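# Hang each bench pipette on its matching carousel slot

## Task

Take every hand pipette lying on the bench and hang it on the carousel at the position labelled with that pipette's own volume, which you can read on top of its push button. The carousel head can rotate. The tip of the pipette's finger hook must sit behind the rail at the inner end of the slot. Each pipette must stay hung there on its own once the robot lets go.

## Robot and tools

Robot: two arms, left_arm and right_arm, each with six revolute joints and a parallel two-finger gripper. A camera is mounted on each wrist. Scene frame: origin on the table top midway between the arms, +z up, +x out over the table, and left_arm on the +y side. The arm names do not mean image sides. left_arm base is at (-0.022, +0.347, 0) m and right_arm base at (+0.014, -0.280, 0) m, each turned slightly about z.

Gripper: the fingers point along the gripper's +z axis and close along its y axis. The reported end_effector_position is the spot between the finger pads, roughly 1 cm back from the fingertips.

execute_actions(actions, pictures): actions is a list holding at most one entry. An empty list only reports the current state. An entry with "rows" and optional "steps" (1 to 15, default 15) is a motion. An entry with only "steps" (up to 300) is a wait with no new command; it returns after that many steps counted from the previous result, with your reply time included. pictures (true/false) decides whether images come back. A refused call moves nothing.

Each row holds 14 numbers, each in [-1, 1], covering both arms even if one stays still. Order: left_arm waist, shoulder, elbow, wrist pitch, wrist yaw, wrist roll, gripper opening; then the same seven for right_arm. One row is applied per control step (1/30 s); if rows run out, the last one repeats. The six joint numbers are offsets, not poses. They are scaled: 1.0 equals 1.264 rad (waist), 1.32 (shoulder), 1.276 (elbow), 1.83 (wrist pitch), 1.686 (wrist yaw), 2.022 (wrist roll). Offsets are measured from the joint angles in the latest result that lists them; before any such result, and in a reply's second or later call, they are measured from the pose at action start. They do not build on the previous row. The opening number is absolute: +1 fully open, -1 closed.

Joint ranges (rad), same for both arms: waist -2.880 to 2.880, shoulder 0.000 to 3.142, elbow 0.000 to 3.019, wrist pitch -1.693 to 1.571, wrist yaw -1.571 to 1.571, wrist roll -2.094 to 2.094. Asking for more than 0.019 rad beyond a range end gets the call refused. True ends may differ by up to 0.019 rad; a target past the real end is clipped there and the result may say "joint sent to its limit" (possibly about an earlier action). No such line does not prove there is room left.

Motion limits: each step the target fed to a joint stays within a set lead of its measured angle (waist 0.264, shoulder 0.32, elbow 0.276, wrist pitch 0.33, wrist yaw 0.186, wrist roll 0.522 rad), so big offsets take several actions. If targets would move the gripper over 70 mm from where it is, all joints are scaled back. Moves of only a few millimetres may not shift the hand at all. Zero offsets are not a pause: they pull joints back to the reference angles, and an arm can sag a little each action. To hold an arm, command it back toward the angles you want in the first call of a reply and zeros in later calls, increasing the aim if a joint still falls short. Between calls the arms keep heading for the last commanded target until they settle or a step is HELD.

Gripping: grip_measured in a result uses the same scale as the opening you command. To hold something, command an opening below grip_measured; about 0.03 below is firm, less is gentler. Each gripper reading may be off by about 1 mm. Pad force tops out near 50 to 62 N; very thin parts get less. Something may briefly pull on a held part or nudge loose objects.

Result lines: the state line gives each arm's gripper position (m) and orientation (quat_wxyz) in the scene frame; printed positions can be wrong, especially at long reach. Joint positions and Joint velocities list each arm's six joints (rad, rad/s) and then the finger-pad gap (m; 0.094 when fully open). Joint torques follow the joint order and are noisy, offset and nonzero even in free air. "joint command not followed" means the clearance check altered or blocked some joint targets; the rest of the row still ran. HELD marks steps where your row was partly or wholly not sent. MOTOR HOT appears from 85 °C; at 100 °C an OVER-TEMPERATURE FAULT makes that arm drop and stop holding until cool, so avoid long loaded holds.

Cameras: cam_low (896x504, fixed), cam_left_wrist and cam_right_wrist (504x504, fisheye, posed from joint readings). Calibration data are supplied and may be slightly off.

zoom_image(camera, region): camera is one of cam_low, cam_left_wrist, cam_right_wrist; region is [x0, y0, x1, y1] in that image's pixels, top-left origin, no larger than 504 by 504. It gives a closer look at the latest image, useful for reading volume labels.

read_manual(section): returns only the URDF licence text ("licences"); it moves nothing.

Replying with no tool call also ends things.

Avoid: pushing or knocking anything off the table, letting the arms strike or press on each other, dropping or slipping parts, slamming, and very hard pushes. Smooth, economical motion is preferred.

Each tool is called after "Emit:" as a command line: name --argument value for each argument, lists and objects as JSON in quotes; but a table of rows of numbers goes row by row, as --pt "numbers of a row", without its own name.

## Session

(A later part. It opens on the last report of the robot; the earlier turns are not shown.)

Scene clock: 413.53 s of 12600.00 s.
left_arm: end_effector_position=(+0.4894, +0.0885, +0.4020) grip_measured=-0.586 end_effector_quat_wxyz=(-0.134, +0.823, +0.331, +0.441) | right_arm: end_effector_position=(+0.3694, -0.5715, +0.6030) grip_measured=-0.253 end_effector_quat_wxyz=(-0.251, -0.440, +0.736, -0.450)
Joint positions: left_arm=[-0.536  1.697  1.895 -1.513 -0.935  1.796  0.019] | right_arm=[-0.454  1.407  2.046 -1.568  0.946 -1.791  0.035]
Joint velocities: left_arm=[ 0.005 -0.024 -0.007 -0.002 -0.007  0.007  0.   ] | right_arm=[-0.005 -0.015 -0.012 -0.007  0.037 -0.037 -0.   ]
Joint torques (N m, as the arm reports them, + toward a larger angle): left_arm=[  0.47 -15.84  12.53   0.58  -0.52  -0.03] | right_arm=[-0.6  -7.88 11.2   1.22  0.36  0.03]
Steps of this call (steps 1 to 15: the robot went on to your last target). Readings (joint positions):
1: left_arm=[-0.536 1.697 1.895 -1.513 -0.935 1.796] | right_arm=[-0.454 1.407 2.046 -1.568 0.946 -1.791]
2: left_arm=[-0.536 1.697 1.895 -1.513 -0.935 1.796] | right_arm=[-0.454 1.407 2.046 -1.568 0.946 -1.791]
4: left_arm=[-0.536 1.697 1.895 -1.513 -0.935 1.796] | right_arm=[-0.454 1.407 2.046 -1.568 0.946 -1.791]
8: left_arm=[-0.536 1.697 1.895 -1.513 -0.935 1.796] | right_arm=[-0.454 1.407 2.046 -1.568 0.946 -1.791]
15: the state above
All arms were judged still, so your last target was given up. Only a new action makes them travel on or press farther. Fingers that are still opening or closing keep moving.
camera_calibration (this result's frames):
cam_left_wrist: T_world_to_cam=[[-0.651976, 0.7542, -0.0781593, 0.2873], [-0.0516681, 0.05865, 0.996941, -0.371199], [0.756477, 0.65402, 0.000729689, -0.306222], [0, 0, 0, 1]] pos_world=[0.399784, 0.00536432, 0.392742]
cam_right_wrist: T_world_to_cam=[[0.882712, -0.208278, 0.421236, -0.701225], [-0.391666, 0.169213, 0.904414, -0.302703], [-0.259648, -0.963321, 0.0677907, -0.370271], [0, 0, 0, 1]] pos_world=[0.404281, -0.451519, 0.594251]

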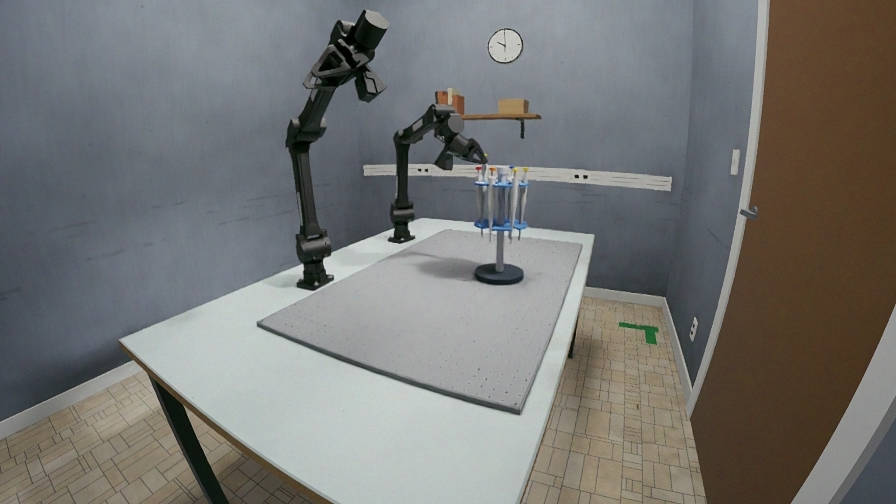

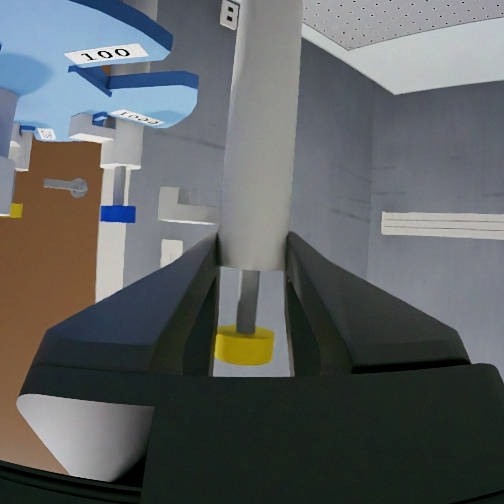

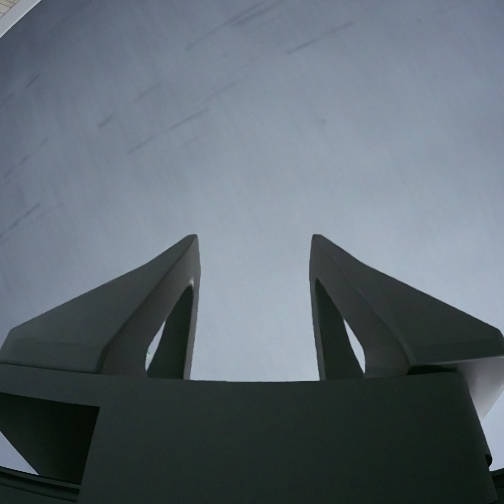

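Emit:
execute_actions --actions '[{"rows":[[0,0.005,0.04,0,0,0,-0.64,0,0,0.02,0,0,0,-0.25],[0,0.01,0.055,0,0,0,-0.64,0,0,0.02,0,0,0,-0.25],[0,0.02,0.07,-0.005,0,0,-0.64,0,0,0.02,0,0,0,-0.25],[0,0.03,0.08,-0.01,0,0,-0.64,0,0,0.02,0,0,0,-0.25],[0,0.04,0.09,-0.013,0,0,-0.64,0,0,0.02,0,0,0,-0.25],[0,0.05,0.1,-0.015,0,0,-0.64,0,0,0.02,0,0,0,-0.25]]}]'

Scene clock: 417.60 s of 12600.00 s.
left_arm: end_effector_position=(+0.5033, +0.0764, +0.4002) grip_measured=-0.586 end_effector_quat_wxyz=(-0.136, +0.824, +0.330, +0.440) | right_arm: end_effector_position=(+0.3694, -0.5715, +0.6030) grip_measured=-0.253 end_effector_quat_wxyz=(-0.251, -0.440, +0.736, -0.450)
Joint positions: left_arm=[-0.536  1.754  1.966 -1.534 -0.934  1.796  0.019] | right_arm=[-0.454  1.407  2.046 -1.568  0.946 -1.791  0.035]
Joint velocities: left_arm=[-0.005  0.024  0.002 -0.002  0.022  0.007 -0.   ] | right_arm=[-0.005  0.015  0.012  0.002 -0.007 -0.007  0.   ]
Joint torques (N m, as the arm reports them, + toward a larger angle): left_arm=[ -0.2  -16.34  12.69   0.53  -0.49  -0.04] | right_arm=[-0.6  -7.91 11.2   1.22  0.36  0.03]
Steps of this call (steps 1 to 90: nothing new was sent; then 0.57 s passed at rest; steps 91 to 105: all 15 steps of this action). Readings (joint positions):
91: left_arm=[-0.536 1.697 1.895 -1.513 -0.935 1.796] | right_arm=[-0.454 1.407 2.046 -1.568 0.946 -1.791]
92: left_arm=[-0.536 1.697 1.895 -1.513 -0.935 1.796] | right_arm=[-0.454 1.407 2.046 -1.568 0.946 -1.791]
94: left_arm=[-0.536 1.704 1.908 -1.519 -0.934 1.796] | right_arm=[-0.454 1.407 2.046 -1.568 0.946 -1.791]
98: left_arm=[-0.536 1.734 1.962 -1.531 -0.934 1.796] | right_arm=[-0.454 1.407 2.046 -1.568 0.946 -1.791]
105: the state above
camera_calibration (this result's frames):
cam_left_wrist: T_world_to_cam=[[-0.652143, 0.754604, -0.0726775, 0.303189], [-0.0466064, 0.0557792, 0.997355, -0.370484], [0.756662, 0.653805, -0.00120662, -0.308107], [0, 0, 0, 1]] pos_world=[0.413589, -0.00668114, 0.391167]
cam_right_wrist: T_world_to_cam=[[0.882712, -0.208278, 0.421236, -0.701225], [-0.391666, 0.169213, 0.904414, -0.302703], [-0.259648, -0.963321, 0.0677907, -0.370271], [0, 0, 0, 1]] pos_world=[0.404281, -0.451519, 0.594251]

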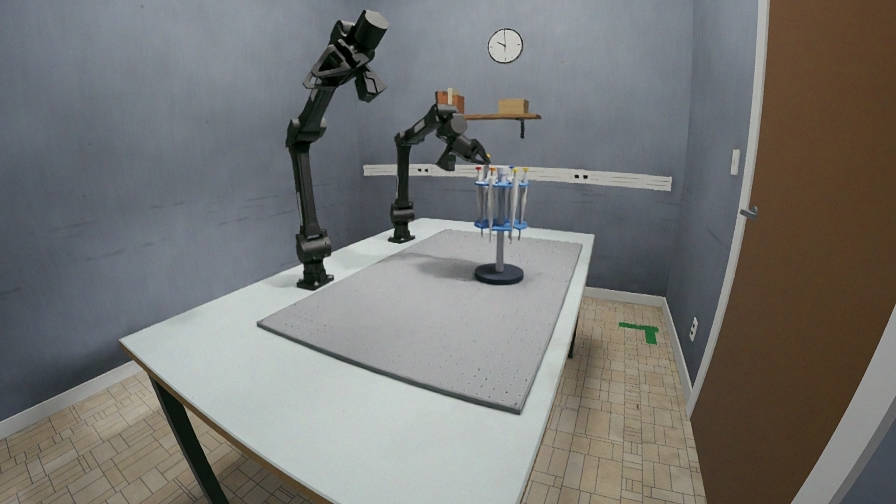

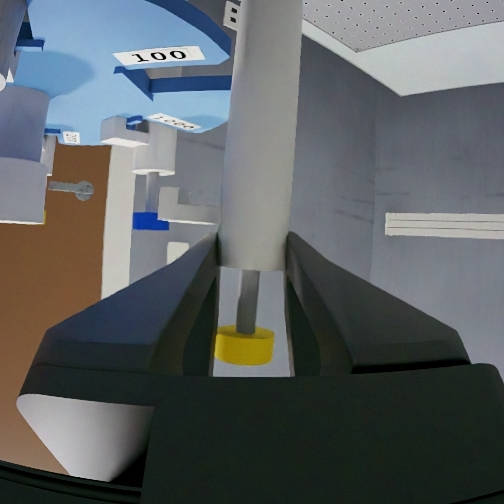

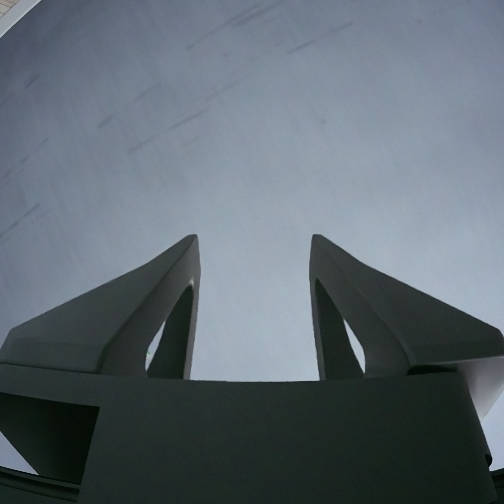

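Emit:
execute_actions --actions '[{"rows":[[0,0.005,0.04,0,0,0,-0.64,0,0,0.02,0,0,0,-0.25],[0,0.01,0.055,0,0,0,-0.64,0,0,0.02,0,0,0,-0.25],[0,0.02,0.07,-0.005,0,0,-0.64,0,0,0.02,0,0,0,-0.25],[0,0.03,0.08,-0.008,0,0,-0.64,0,0,0.02,0,0,0,-0.25],[0,0.035,0.088,-0.01,0,0,-0.64,0,0,0.02,0,0,0,-0.25]]}]'

Scene clock: 420.27 s of 12600.00 s.
left_arm: end_effector_position=(+0.5116, +0.0690, +0.4043) grip_measured=-0.586 end_effector_quat_wxyz=(-0.131, +0.823, +0.332, +0.441) | right_arm: end_effector_position=(+0.3694, -0.5715, +0.6030) grip_measured=-0.253 end_effector_quat_wxyz=(-0.251, -0.440, +0.736, -0.450)
Joint positions: left_arm=[-0.536  1.785  2.02  -1.546 -0.933  1.796  0.019] | right_arm=[-0.454  1.407  2.046 -1.568  0.946 -1.791  0.035]
Joint velocities: left_arm=[-0.005 -0.005 -0.007 -0.012 -0.007  0.037  0.   ] | right_arm=[-0.005  0.005  0.012  0.002  0.007  0.007 -0.001]
Joint torques (N m, as the arm reports them, + toward a larger angle): left_arm=[ -0.12 -16.29  12.9    0.56  -0.49  -0.03] | right_arm=[-0.58 -7.87 11.2   1.22  0.36  0.03]
Steps of this call (steps 1 to 15: the robot went on to your last target; steps 16 to 65: nothing new was sent; steps 66 to 80: all 15 steps of this action). Readings (joint positions):
66: left_arm=[-0.536 1.754 1.966 -1.534 -0.934 1.796] | right_arm=[-0.454 1.407 2.046 -1.568 0.946 -1.791]
67: left_arm=[-0.536 1.754 1.967 -1.534 -0.934 1.796] | right_arm=[-0.454 1.407 2.046 -1.568 0.946 -1.791]
69: left_arm=[-0.536 1.760 1.980 -1.539 -0.933 1.796] | right_arm=[-0.454 1.407 2.046 -1.568 0.946 -1.791]
73: left_arm=[-0.536 1.780 2.019 -1.544 -0.933 1.796] | right_arm=[-0.454 1.407 2.046 -1.568 0.946 -1.791]
80: the state above
camera_calibration (this result's frames):
cam_left_wrist: T_world_to_cam=[[-0.651374, 0.754204, -0.0829968, 0.318281], [-0.0536513, 0.0633296, 0.996549, -0.370385], [0.756857, 0.65358, -0.000787234, -0.309873], [0, 0, 0, 1]] pos_world=[0.421978, -0.0140653, 0.395279]
cam_right_wrist: T_world_to_cam=[[0.882712, -0.208278, 0.421236, -0.701225], [-0.391666, 0.169213, 0.904414, -0.302703], [-0.259648, -0.963321, 0.0677907, -0.370271], [0, 0, 0, 1]] pos_world=[0.404281, -0.451519, 0.594251]

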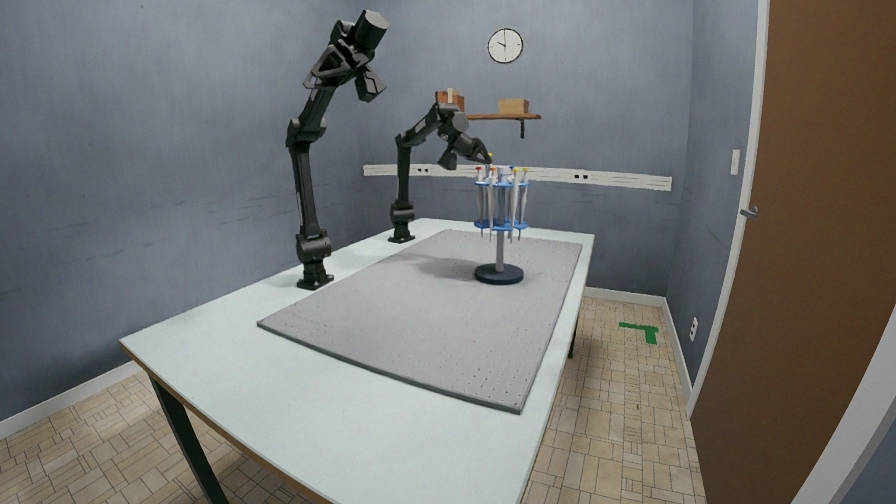

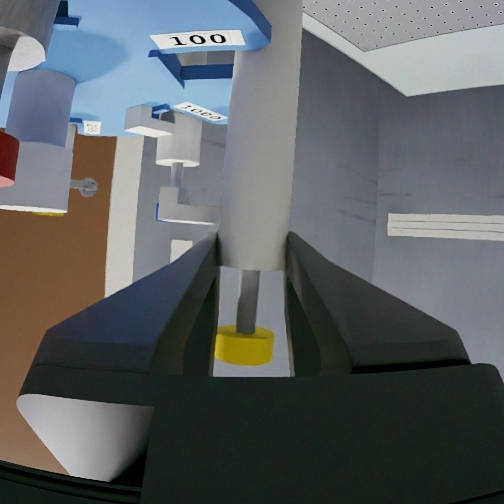

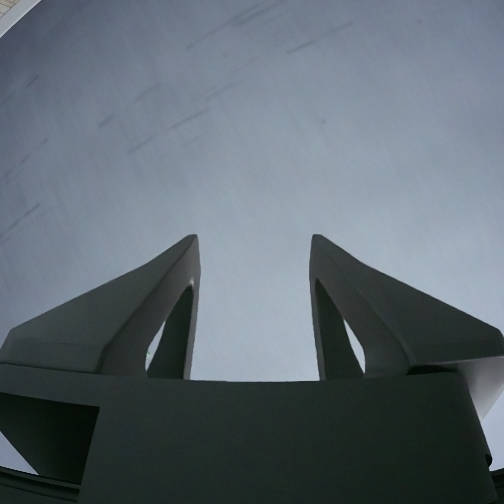

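Entering the slot. About 45 px (~15 mm) more.

Emit:
execute_actions --actions '[{"rows":[[0,0.005,0.04,0,0,0,-0.64,0,0,0.02,0,0,0,-0.25],[0,0.01,0.05,0,0,0,-0.64,0,0,0.02,0,0,0,-0.25],[0,0.02,0.06,-0.005,0,0,-0.64,0,0,0.02,0,0,0,-0.25],[0,0.03,0.07,-0.008,0,0,-0.64,0,0,0.02,0,0,0,-0.25],[0,0.04,0.08,-0.01,0,0,-0.64,0,0,0.02,0,0,0,-0.25],[0,0.048,0.09,-0.012,0,0,-0.64,0,0,0.02,0,0,0,-0.25]]}]'

Scene clock: 422.83 s of 12600.00 s.
left_arm: end_effector_position=(+0.5242, +0.0581, +0.3965) grip_measured=-0.586 end_effector_quat_wxyz=(-0.136, +0.825, +0.329, +0.439) | right_arm: end_effector_position=(+0.3694, -0.5715, +0.6030) grip_measured=-0.253 end_effector_quat_wxyz=(-0.251, -0.440, +0.736, -0.450)
Joint positions: left_arm=[-0.536  1.839  2.077 -1.562 -0.932  1.796  0.019] | right_arm=[-0.454  1.407  2.046 -1.568  0.946 -1.791  0.035]
Joint velocities: left_arm=[-0.005  0.015  0.002 -0.012 -0.007  0.037  0.   ] | right_arm=[ 0.005 -0.005 -0.017 -0.002 -0.022  0.007 -0.   ]
Joint torques (N m, as the arm reports them, + toward a larger angle): left_arm=[ -0.08 -17.77  12.72   0.48  -0.46  -0.04] | right_arm=[-0.59 -7.88 11.2   1.22  0.36  0.03]
Steps of this call (steps 1 to 15: the robot went on to your last target; steps 16 to 62: nothing new was sent; steps 63 to 77: all 15 steps of this action). Readings (joint positions):
63: left_arm=[-0.536 1.785 2.020 -1.546 -0.933 1.796] | right_arm=[-0.454 1.407 2.046 -1.568 0.946 -1.791]
64: left_arm=[-0.536 1.785 2.020 -1.546 -0.933 1.796] | right_arm=[-0.454 1.407 2.046 -1.568 0.946 -1.791]
66: left_arm=[-0.536 1.790 2.028 -1.550 -0.932 1.796] | right_arm=[-0.454 1.407 2.046 -1.568 0.946 -1.791]
70: left_arm=[-0.536 1.819 2.074 -1.560 -0.932 1.796] | right_arm=[-0.454 1.407 2.046 -1.568 0.946 -1.791]
77: the state above
camera_calibration (this result's frames):
cam_left_wrist: T_world_to_cam=[[-0.652033, 0.754858, -0.0710126, 0.329613], [-0.0441812, 0.0556733, 0.997471, -0.366136], [0.756902, 0.653522, -0.00295032, -0.311456], [0, 0, 0, 1]] pos_world=[0.434484, -0.0248839, 0.387697]
cam_right_wrist: T_world_to_cam=[[0.882712, -0.208278, 0.421236, -0.701225], [-0.391666, 0.169213, 0.904414, -0.302703], [-0.259648, -0.963321, 0.0677907, -0.370271], [0, 0, 0, 1]] pos_world=[0.404281, -0.451519, 0.594251]

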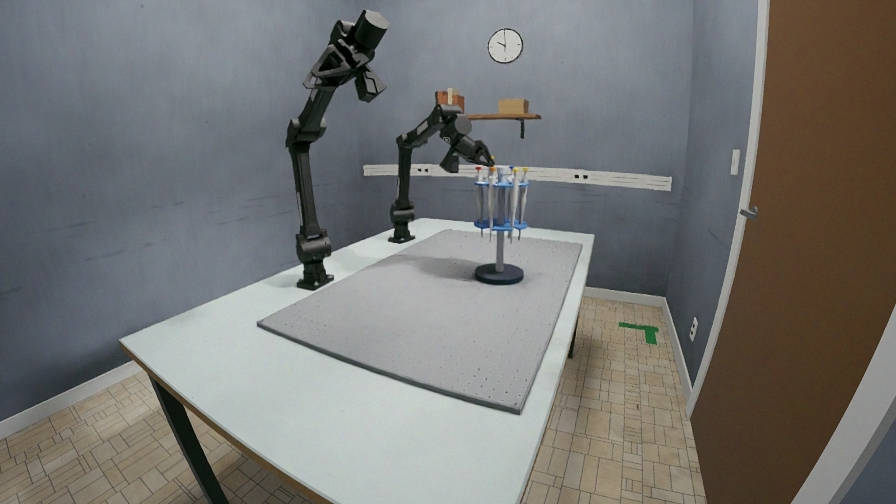

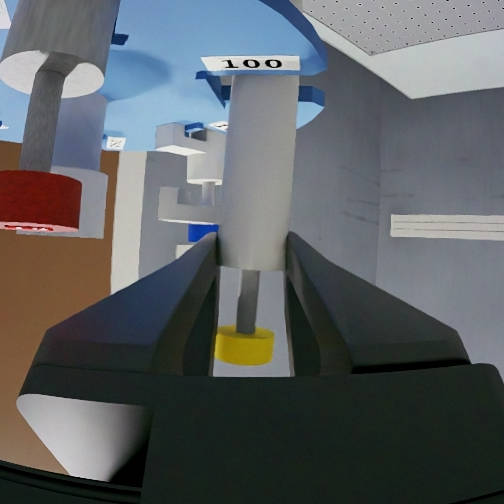

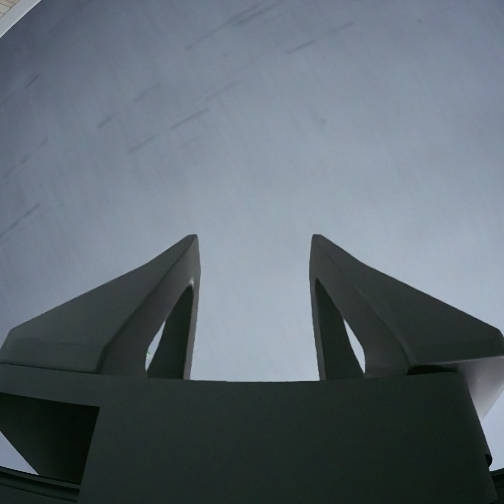

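Good. Lower, in two steps.

Emit:
execute_actions --actions '[{"rows":[[0,0.002,0.005,0.003,0,0,-0.64,0,0,0.02,0,0,0,-0.25],[0,0.004,0,0.006,0,0,-0.64,0,0,0.02,0,0,0,-0.25],[0,0.006,-0.006,0.01,0,0,-0.64,0,0,0.02,0,0,0,-0.25],[0,0.008,-0.012,0.013,0,0,-0.64,0,0,0.02,0,0,0,-0.25],[0,0.008,-0.018,0.016,0,0,-0.64,0,0,0.02,0,0,0,-0.25]]}]'

Scene clock: 424.97 s of 12600.00 s.
left_arm: end_effector_position=(+0.5249, +0.0575, +0.3853) grip_measured=-0.586 end_effector_quat_wxyz=(-0.140, +0.826, +0.327, +0.436) | right_arm: end_effector_position=(+0.3694, -0.5715, +0.6030) grip_measured=-0.253 end_effector_quat_wxyz=(-0.251, -0.440, +0.736, -0.450)
Joint positions: left_arm=[-0.536  1.841  2.051 -1.545 -0.932  1.796  0.019] | right_arm=[-0.454  1.407  2.046 -1.568  0.946 -1.791  0.035]
Joint velocities: left_arm=[-0.024  0.005 -0.002  0.017  0.022  0.11  -0.001] | right_arm=[-0.015  0.015 -0.002  0.002  0.022  0.022 -0.   ]
Joint torques (N m, as the arm reports them, + toward a larger angle): left_arm=[ -0.17 -17.94   8.58   1.24  -0.48  -0.04] | right_arm=[-0.6  -7.91 11.21  1.22  0.36  0.03]
Steps of this call (steps 1 to 15: the robot went on to your last target; steps 16 to 49: nothing new was sent; steps 50 to 64: all 15 steps of this action). Readings (joint positions):
50: left_arm=[-0.536 1.840 2.077 -1.562 -0.932 1.796] | right_arm=[-0.454 1.407 2.046 -1.568 0.946 -1.791]
51: left_arm=[-0.536 1.840 2.077 -1.562 -0.932 1.796] | right_arm=[-0.454 1.407 2.046 -1.568 0.946 -1.791]
53: left_arm=[-0.536 1.840 2.073 -1.558 -0.932 1.796] | right_arm=[-0.454 1.407 2.046 -1.568 0.946 -1.791]
57: left_arm=[-0.536 1.840 2.055 -1.546 -0.932 1.796] | right_arm=[-0.454 1.407 2.046 -1.568 0.946 -1.791]
64: the state above
camera_calibration (this result's frames):
cam_left_wrist: T_world_to_cam=[[-0.652494, 0.755428, -0.0598259, 0.32567], [-0.0350346, 0.0487909, 0.998194, -0.359572], [0.756983, 0.653412, -0.00536966, -0.310656], [0, 0, 0, 1]] pos_world=[0.435062, -0.02549, 0.376738]
cam_right_wrist: T_world_to_cam=[[0.882712, -0.208278, 0.421236, -0.701225], [-0.391666, 0.169213, 0.904414, -0.302703], [-0.259648, -0.963321, 0.0677907, -0.370271], [0, 0, 0, 1]] pos_world=[0.404281, -0.451519, 0.594251]

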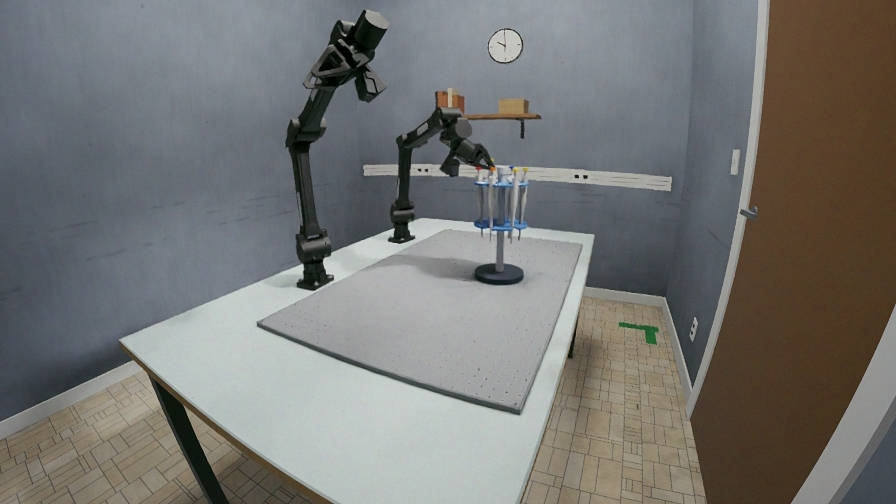

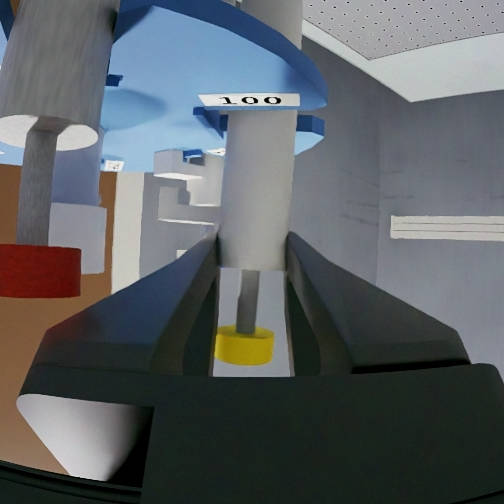

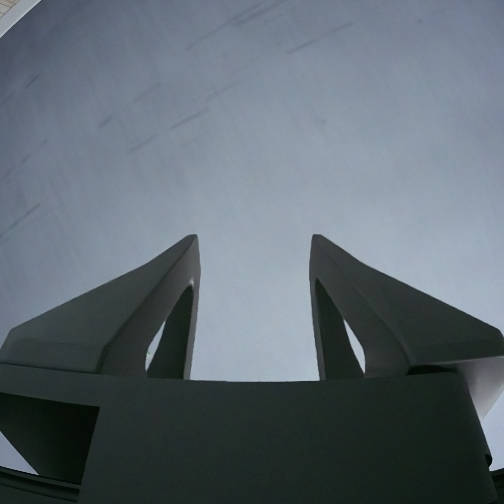

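Emit:
execute_actions --actions '[{"rows":[[0,0,-0.003,0.005,0,0,-0.64,0,0,0.02,0,0,0,-0.25],[0,0,-0.007,0.009,0,0,-0.64,0,0,0.02,0,0,0,-0.25],[0,0,-0.012,0.013,0,0,-0.64,0,0,0.02,0,0,0,-0.25],[0,0,-0.017,0.017,0,0,-0.64,0,0,0.02,0,0,0,-0.25],[0,0,-0.022,0.022,0,0,-0.64,0,0,0.02,0,0,0,-0.25]]}]'

Scene clock: 427.83 s of 12600.00 s.
left_arm: end_effector_position=(+0.5259, +0.0564, +0.3733) grip_measured=-0.586 end_effector_quat_wxyz=(-0.142, +0.827, +0.326, +0.435) | right_arm: end_effector_position=(+0.3694, -0.5715, +0.6030) grip_measured=-0.253 end_effector_quat_wxyz=(-0.251, -0.440, +0.736, -0.450)
Joint positions: left_arm=[-0.536  1.841  2.02  -1.519 -0.93   1.796  0.019] | right_arm=[-0.454  1.407  2.046 -1.568  0.946 -1.791  0.035]
Joint velocities: left_arm=[-0.005  0.005  0.002  0.012 -0.022 -0.007 -0.   ] | right_arm=[ 0.015 -0.005  0.012 -0.007  0.022 -0.022 -0.   ]
Joint torques (N m, as the arm reports them, + toward a larger angle): left_arm=[  0.1  -18.59   8.62   1.36  -0.51  -0.04] | right_arm=[-0.6  -7.93 11.2   1.22  0.36  0.03]
Steps of this call (steps 1 to 15: the robot went on to your last target; steps 16 to 71: nothing new was sent; steps 72 to 86: all 15 steps of this action). Readings (joint positions):
72: left_arm=[-0.536 1.841 2.050 -1.545 -0.932 1.796] | right_arm=[-0.454 1.407 2.046 -1.568 0.946 -1.791]
73: left_arm=[-0.536 1.841 2.049 -1.544 -0.932 1.796] | right_arm=[-0.454 1.407 2.046 -1.568 0.946 -1.791]
75: left_arm=[-0.536 1.841 2.042 -1.537 -0.932 1.796] | right_arm=[-0.454 1.407 2.046 -1.568 0.946 -1.791]
79: left_arm=[-0.536 1.841 2.023 -1.521 -0.931 1.796] | right_arm=[-0.454 1.407 2.046 -1.568 0.946 -1.791]
86: the state above
camera_calibration (this result's frames):
cam_left_wrist: T_world_to_cam=[[-0.6525, 0.75578, -0.0551471, 0.324672], [-0.0302986, 0.0466958, 0.99845, -0.349987], [0.757183, 0.653159, -0.00756993, -0.310053], [0, 0, 0, 1]] pos_world=[0.436011, -0.0265236, 0.365002]
cam_right_wrist: T_world_to_cam=[[0.882712, -0.208278, 0.421236, -0.701225], [-0.391666, 0.169213, 0.904414, -0.302703], [-0.259648, -0.963321, 0.0677907, -0.370271], [0, 0, 0, 1]] pos_world=[0.404281, -0.451519, 0.594251]

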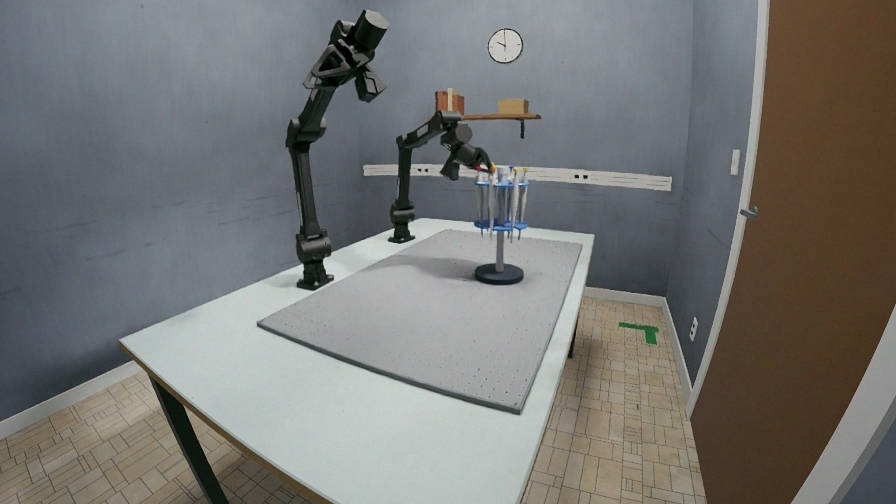

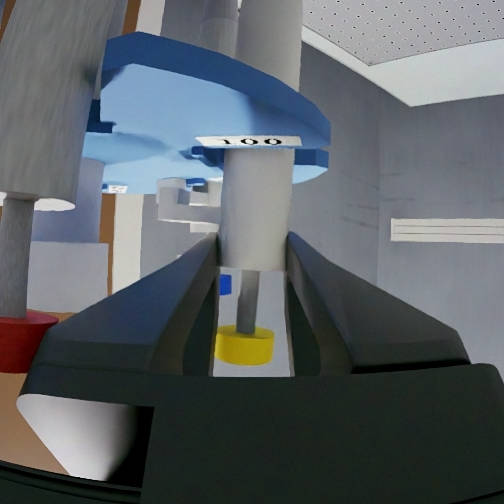

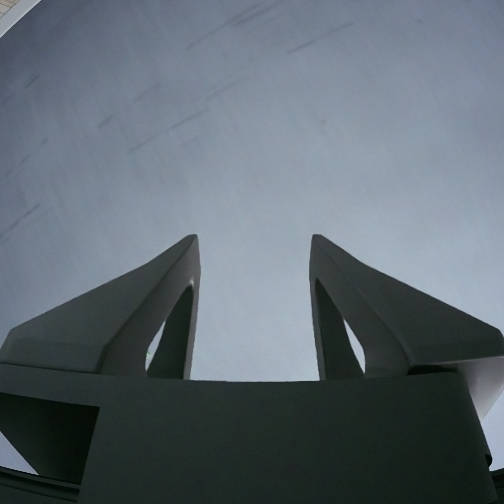

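The red pipette is being pushed; release now.

Emit:
execute_actions --actions '[{"rows":[[0,0,0.01,0,0,0,-0.61,0,0,0.02,0,0,0,-0.25],[0,0,0.01,0,0,0,-0.6,0,0,0.02,0,0,0,-0.25],[0,0,0.01,0,0,0,-0.59,0,0,0.02,0,0,0,-0.25],[0,0,0.01,0,0,0,-0.585,0,0,0.02,0,0,0,-0.25],[0,0,0.01,0,0,0,-0.58,0,0,0.02,0,0,0,-0.25],[0,0,0.01,0,0,0,-0.575,0,0,0.02,0,0,0,-0.25],[0,0,0.01,0,0,0,-0.57,0,0,0.02,0,0,0,-0.25],[0,0,0.01,0,0,0,-0.56,0,0,0.02,0,0,0,-0.25],[0,0,0.01,0,0,0,-0.54,0,0,0.02,0,0,0,-0.25],[0,0,0.01,0,0,0,-0.5,0,0,0.02,0,0,0,-0.25],[0,0,0.01,0,0,0,-0.47,0,0,0.02,0,0,0,-0.25]]}]'

Scene clock: 431.17 s of 12600.00 s.
left_arm: end_effector_position=(+0.5259, +0.0563, +0.3732) grip_measured=-0.473 end_effector_quat_wxyz=(-0.142, +0.828, +0.326, +0.434) | right_arm: end_effector_position=(+0.3694, -0.5715, +0.6030) grip_measured=-0.253 end_effector_quat_wxyz=(-0.251, -0.440, +0.736, -0.450)
Joint positions: left_arm=[-0.536  1.841  2.02  -1.519 -0.929  1.796  0.025] | right_arm=[-0.454  1.407  2.046 -1.568  0.946 -1.791  0.035]
Joint velocities: left_arm=[-0.005 -0.005 -0.002  0.002  0.095 -0.007 -0.   ] | right_arm=[-0.005 -0.005  0.007  0.002 -0.007  0.022 -0.001]
Joint torques (N m, as the arm reports them, + toward a larger angle): left_arm=[ -0.17 -18.65   9.4    0.77  -0.48  -0.03] | right_arm=[-0.57 -7.93 11.2   1.21  0.36  0.03]
Steps of this call (steps 1 to 15: the robot went on to your last target; steps 16 to 85: nothing new was sent; steps 86 to 100: all 15 steps of this action). Readings (joint positions):
86: left_arm=[-0.536 1.841 2.020 -1.519 -0.930 1.796] | right_arm=[-0.454 1.407 2.046 -1.568 0.946 -1.791]
87: left_arm=[-0.536 1.841 2.020 -1.519 -0.929 1.796] | right_arm=[-0.454 1.407 2.046 -1.568 0.946 -1.791]
89: left_arm=[-0.536 1.841 2.020 -1.519 -0.929 1.796] | right_arm=[-0.454 1.407 2.046 -1.568 0.946 -1.791]
93: left_arm=[-0.536 1.841 2.020 -1.519 -0.929 1.796] | right_arm=[-0.454 1.407 2.046 -1.568 0.946 -1.791]
100: the state above
camera_calibration (this result's frames):
cam_left_wrist: T_world_to_cam=[[-0.652394, 0.755863, -0.0552564, 0.324682], [-0.0298066, 0.0472631, 0.998438, -0.350169], [0.757293, 0.653022, -0.00830448, -0.309756], [0, 0, 0, 1]] pos_world=[0.43596, -0.0265877, 0.36499]
cam_right_wrist: T_world_to_cam=[[0.882712, -0.208278, 0.421236, -0.701225], [-0.391666, 0.169213, 0.904414, -0.302703], [-0.259648, -0.963321, 0.0677907, -0.370271], [0, 0, 0, 1]] pos_world=[0.404281, -0.451519, 0.594251]

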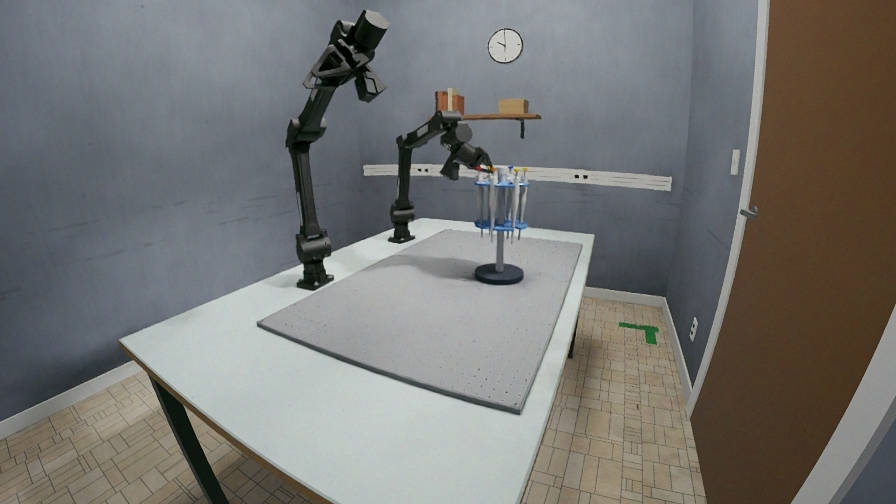

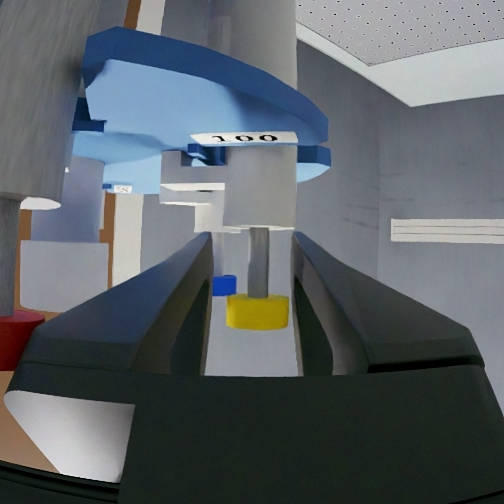

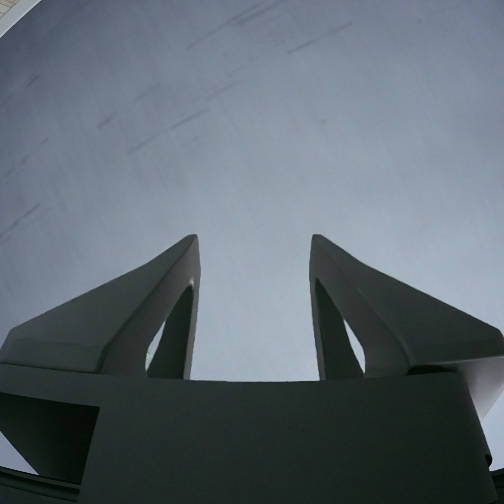

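Seated. Rise.

Emit:
execute_actions --actions '[{"rows":[[0,0,0.03,0,0,0,-0.44,0,0,0.02,0,0,0,-0.25],[0,0,0.045,-0.01,0,0,-0.42,0,0,0.02,0,0,0,-0.25],[0,0,0.06,-0.018,0,0,-0.42,0,0,0.02,0,0,0,-0.25],[0,0,0.075,-0.026,0,0,-0.42,0,0,0.02,0,0,0,-0.25],[0,0,0.09,-0.034,0,0,-0.42,0,0,0.02,0,0,0,-0.25],[0,0,0.105,-0.042,0,0,-0.42,0,0,0.02,0,0,0,-0.25],[0,0,0.12,-0.05,0,0,-0.42,0,0,0.02,0,0,0,-0.25],[0,0,0.135,-0.058,0,0,-0.42,0,0,0.02,0,0,0,-0.25],[0,0,0.15,-0.066,0,0,-0.42,0,0,0.02,0,0,0,-0.25],[0,0,0.165,-0.074,0,0,-0.42,0,0,0.02,0,0,0,-0.25]]}]'

Scene clock: 435.50 s of 12600.00 s.
left_arm: end_effector_position=(+0.5187, +0.0624, +0.4401) grip_measured=-0.423 end_effector_quat_wxyz=(-0.122, +0.821, +0.336, +0.444) | right_arm: end_effector_position=(+0.3694, -0.5715, +0.6030) grip_measured=-0.253 end_effector_quat_wxyz=(-0.251, -0.440, +0.736, -0.450)
Joint positions: left_arm=[-0.536  1.84   2.194 -1.644 -0.929  1.796  0.027] | right_arm=[-0.454  1.407  2.046 -1.568  0.946 -1.791  0.035]
Joint velocities: left_arm=[-0.005 -0.015  0.012 -0.027  0.007  0.007 -0.   ] | right_arm=[-0.015  0.005 -0.032  0.017 -0.022 -0.022  0.001]
Joint torques (N m, as the arm reports them, + toward a larger angle): left_arm=[ -0.18 -18.15  10.89   0.52  -0.44  -0.05] | right_arm=[-0.59 -7.94 11.21  1.22  0.36  0.03]
Steps of this call (steps 1 to 15: the robot went on to your last target; steps 16 to 90: nothing new was sent; then 0.83 s passed at rest; steps 91 to 105: all 15 steps of this action). Readings (joint positions):
91: left_arm=[-0.536 1.841 2.020 -1.519 -0.929 1.796] | right_arm=[-0.454 1.407 2.046 -1.568 0.946 -1.791]
92: left_arm=[-0.536 1.841 2.020 -1.521 -0.929 1.796] | right_arm=[-0.454 1.407 2.046 -1.568 0.946 -1.791]
94: left_arm=[-0.536 1.841 2.028 -1.538 -0.929 1.796] | right_arm=[-0.454 1.407 2.046 -1.568 0.946 -1.791]
98: left_arm=[-0.536 1.842 2.088 -1.592 -0.929 1.796] | right_arm=[-0.454 1.407 2.046 -1.568 0.946 -1.791]
105: the state above
camera_calibration (this result's frames):
cam_left_wrist: T_world_to_cam=[[-0.649283, 0.753271, -0.104947, 0.339542], [-0.0675969, 0.0802875, 0.994477, -0.3981], [0.757537, 0.652791, -0.00121058, -0.31101], [0, 0, 0, 1]] pos_world=[0.42915, -0.02078, 0.431159]
cam_right_wrist: T_world_to_cam=[[0.882712, -0.208278, 0.421236, -0.701225], [-0.391666, 0.169213, 0.904414, -0.302703], [-0.259648, -0.963321, 0.0677907, -0.370271], [0, 0, 0, 1]] pos_world=[0.404281, -0.451519, 0.594251]

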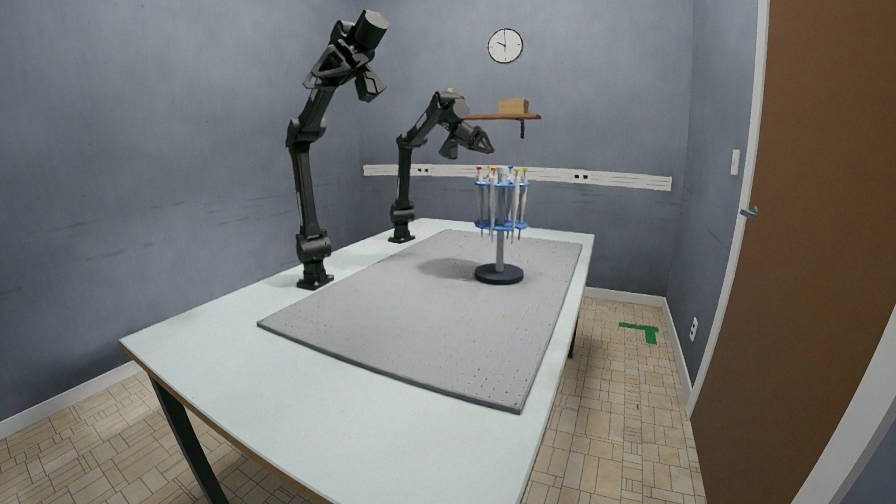

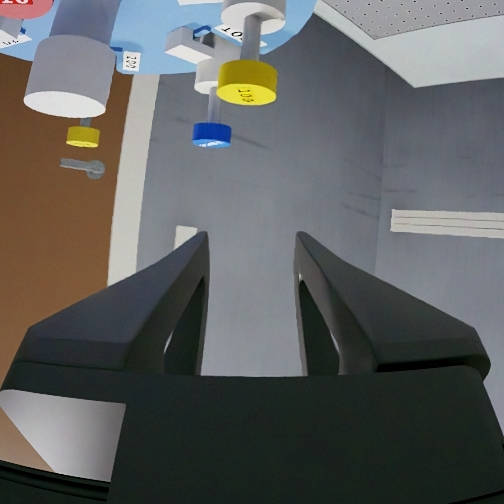

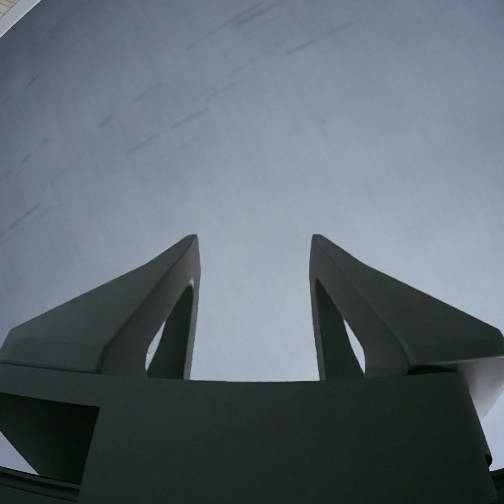

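Emit:
execute_actions --actions '[{"rows":[[0,-0.04,0.02,0,0,0,-0.42,0,0,0.02,0,0,0,-0.25],[0,-0.08,0.02,0,0.05,0,-0.42,0,0,0.02,0,0,0,-0.25],[0,-0.1,0.02,0,0.1,0,-0.42,0,0,0.02,0,0,0,-0.25],[0,-0.12,0.02,0,0.2,0,-0.42,0,0,0.02,0,0,0,-0.25],[0,-0.12,0.02,0,0.3,0,-0.42,0,0,0.02,0,0,0,-0.25],[0,-0.12,0.02,0,0.4,0,-0.42,0,0,0.02,0,0,0,-0.25]]}]' --pictures false

Emit:
execute_actions --actions '[{"steps":20}]'

Scene clock: 438.90 s of 12600.00 s.
left_arm: end_effector_position=(+0.4325, +0.0122, +0.4735) grip_measured=-0.423 end_effector_quat_wxyz=(+0.123, +0.910, +0.328, +0.220) | right_arm: end_effector_position=(+0.3694, -0.5715, +0.6030) grip_measured=-0.253 end_effector_quat_wxyz=(-0.251, -0.440, +0.736, -0.450)
Joint positions: left_arm=[-0.536  1.673  2.194 -1.647 -0.258  1.796  0.027] | right_arm=[-0.454  1.407  2.046 -1.568  0.946 -1.791  0.035]
Joint velocities: left_arm=[-0.005 -0.142  0.002 -0.007  0.007  0.007 -0.   ] | right_arm=[ 0.005  0.015  0.007  0.007 -0.081 -0.022  0.001]
Joint torques (N m, as the arm reports them, + toward a larger angle): left_arm=[ -0.03 -13.6    9.82   1.34   0.03  -0.07] | right_arm=[-0.59 -7.91 11.2   1.22  0.36  0.03]
Steps of this call (steps 1 to 15: the robot went on to your last target; steps 16 to 87: nothing new was sent; steps 88 to 102: all 15 steps of this action). Readings (joint positions):
88: left_arm=[-0.536 1.839 2.194 -1.647 -0.929 1.796] | right_arm=[-0.454 1.407 2.046 -1.568 0.946 -1.791]
89: left_arm=[-0.536 1.835 2.194 -1.647 -0.891 1.796] | right_arm=[-0.454 1.407 2.046 -1.568 0.946 -1.791]
91: left_arm=[-0.536 1.820 2.194 -1.647 -0.762 1.796] | right_arm=[-0.454 1.407 2.046 -1.568 0.946 -1.791]
95: left_arm=[-0.536 1.762 2.194 -1.647 -0.411 1.796] | right_arm=[-0.454 1.407 2.046 -1.568 0.946 -1.791]
102: the state above

Scene clock: 439.57 s of 12600.00 s.
left_arm: end_effector_position=(+0.4322, +0.0124, +0.4741) grip_measured=-0.423 end_effector_quat_wxyz=(+0.123, +0.910, +0.328, +0.220) | right_arm: end_effector_position=(+0.3694, -0.5715, +0.6030) grip_measured=-0.253 end_effector_quat_wxyz=(-0.251, -0.440, +0.736, -0.450)
Joint positions: left_arm=[-0.536  1.672  2.194 -1.647 -0.257  1.796  0.027] | right_arm=[-0.454  1.407  2.046 -1.568  0.946 -1.791  0.035]
Joint velocities: left_arm=[-0.005 -0.005  0.007  0.007  0.051 -0.007 -0.001] | right_arm=[ 0.005 -0.005  0.017 -0.002  0.007 -0.037 -0.   ]
Joint torques (N m, as the arm reports them, + toward a larger angle): left_arm=[ -0.25 -14.13   9.79   1.35   0.01  -0.08] | right_arm=[-0.65 -7.91 11.21  1.22  0.36  0.04]
Steps of this call (steps 1 to 15: the robot went on to your last target; steps 16 to 20: nothing new was sent). Readings (joint positions):
1: left_arm=[-0.536 1.670 2.194 -1.647 -0.258 1.796] | right_arm=[-0.454 1.407 2.046 -1.568 0.946 -1.791]
2: left_arm=[-0.536 1.670 2.194 -1.647 -0.258 1.796] | right_arm=[-0.454 1.407 2.046 -1.568 0.946 -1.791]
4: left_arm=[-0.536 1.671 2.194 -1.647 -0.257 1.796] | right_arm=[-0.454 1.407 2.046 -1.568 0.946 -1.791]
8: left_arm=[-0.536 1.672 2.194 -1.647 -0.257 1.796] | right_arm=[-0.454 1.407 2.046 -1.568 0.946 -1.791]
20: the state above
All arms were judged still, so your last target was given up. Only a new action makes them travel on or press farther. Fingers that are still opening or closing keep moving.
camera_calibration (this result's frames):
cam_left_wrist: T_world_to_cam=[[-0.534521, 0.754416, -0.380976, 0.405824], [0.281023, 0.583779, 0.761727, -0.480315], [0.797065, 0.300097, -0.52405, 0.0224128], [0, 0, 0, 1]] pos_world=[0.334037, -0.0324883, 0.532224]
cam_right_wrist: T_world_to_cam=[[0.882712, -0.208278, 0.421236, -0.701225], [-0.391666, 0.169213, 0.904414, -0.302703], [-0.259648, -0.963321, 0.0677907, -0.370271], [0, 0, 0, 1]] pos_world=[0.404281, -0.451519, 0.594251]

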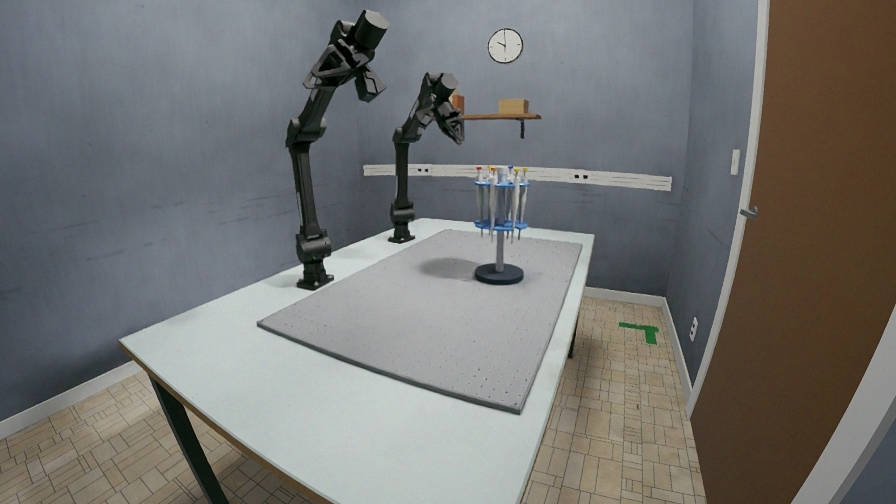

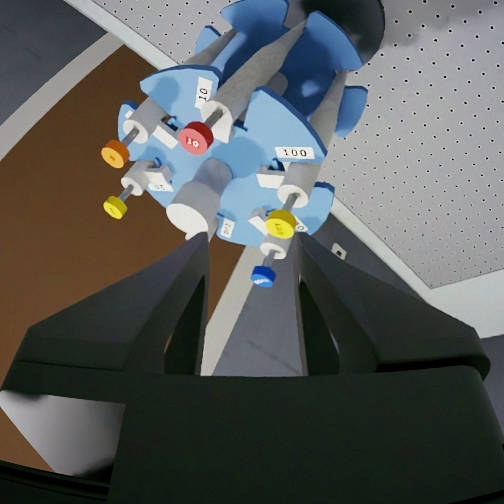

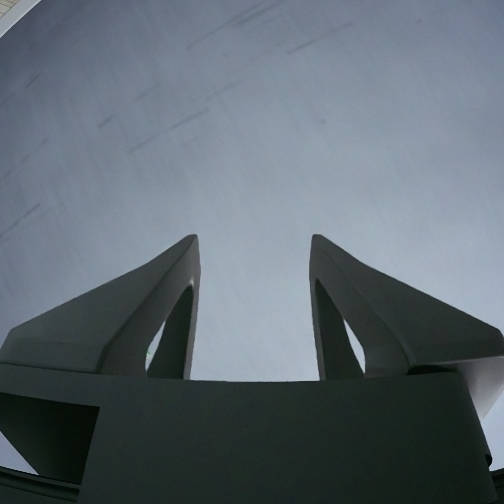

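Emit:
finished_scene --scene 2

The scene is finished: the task was done.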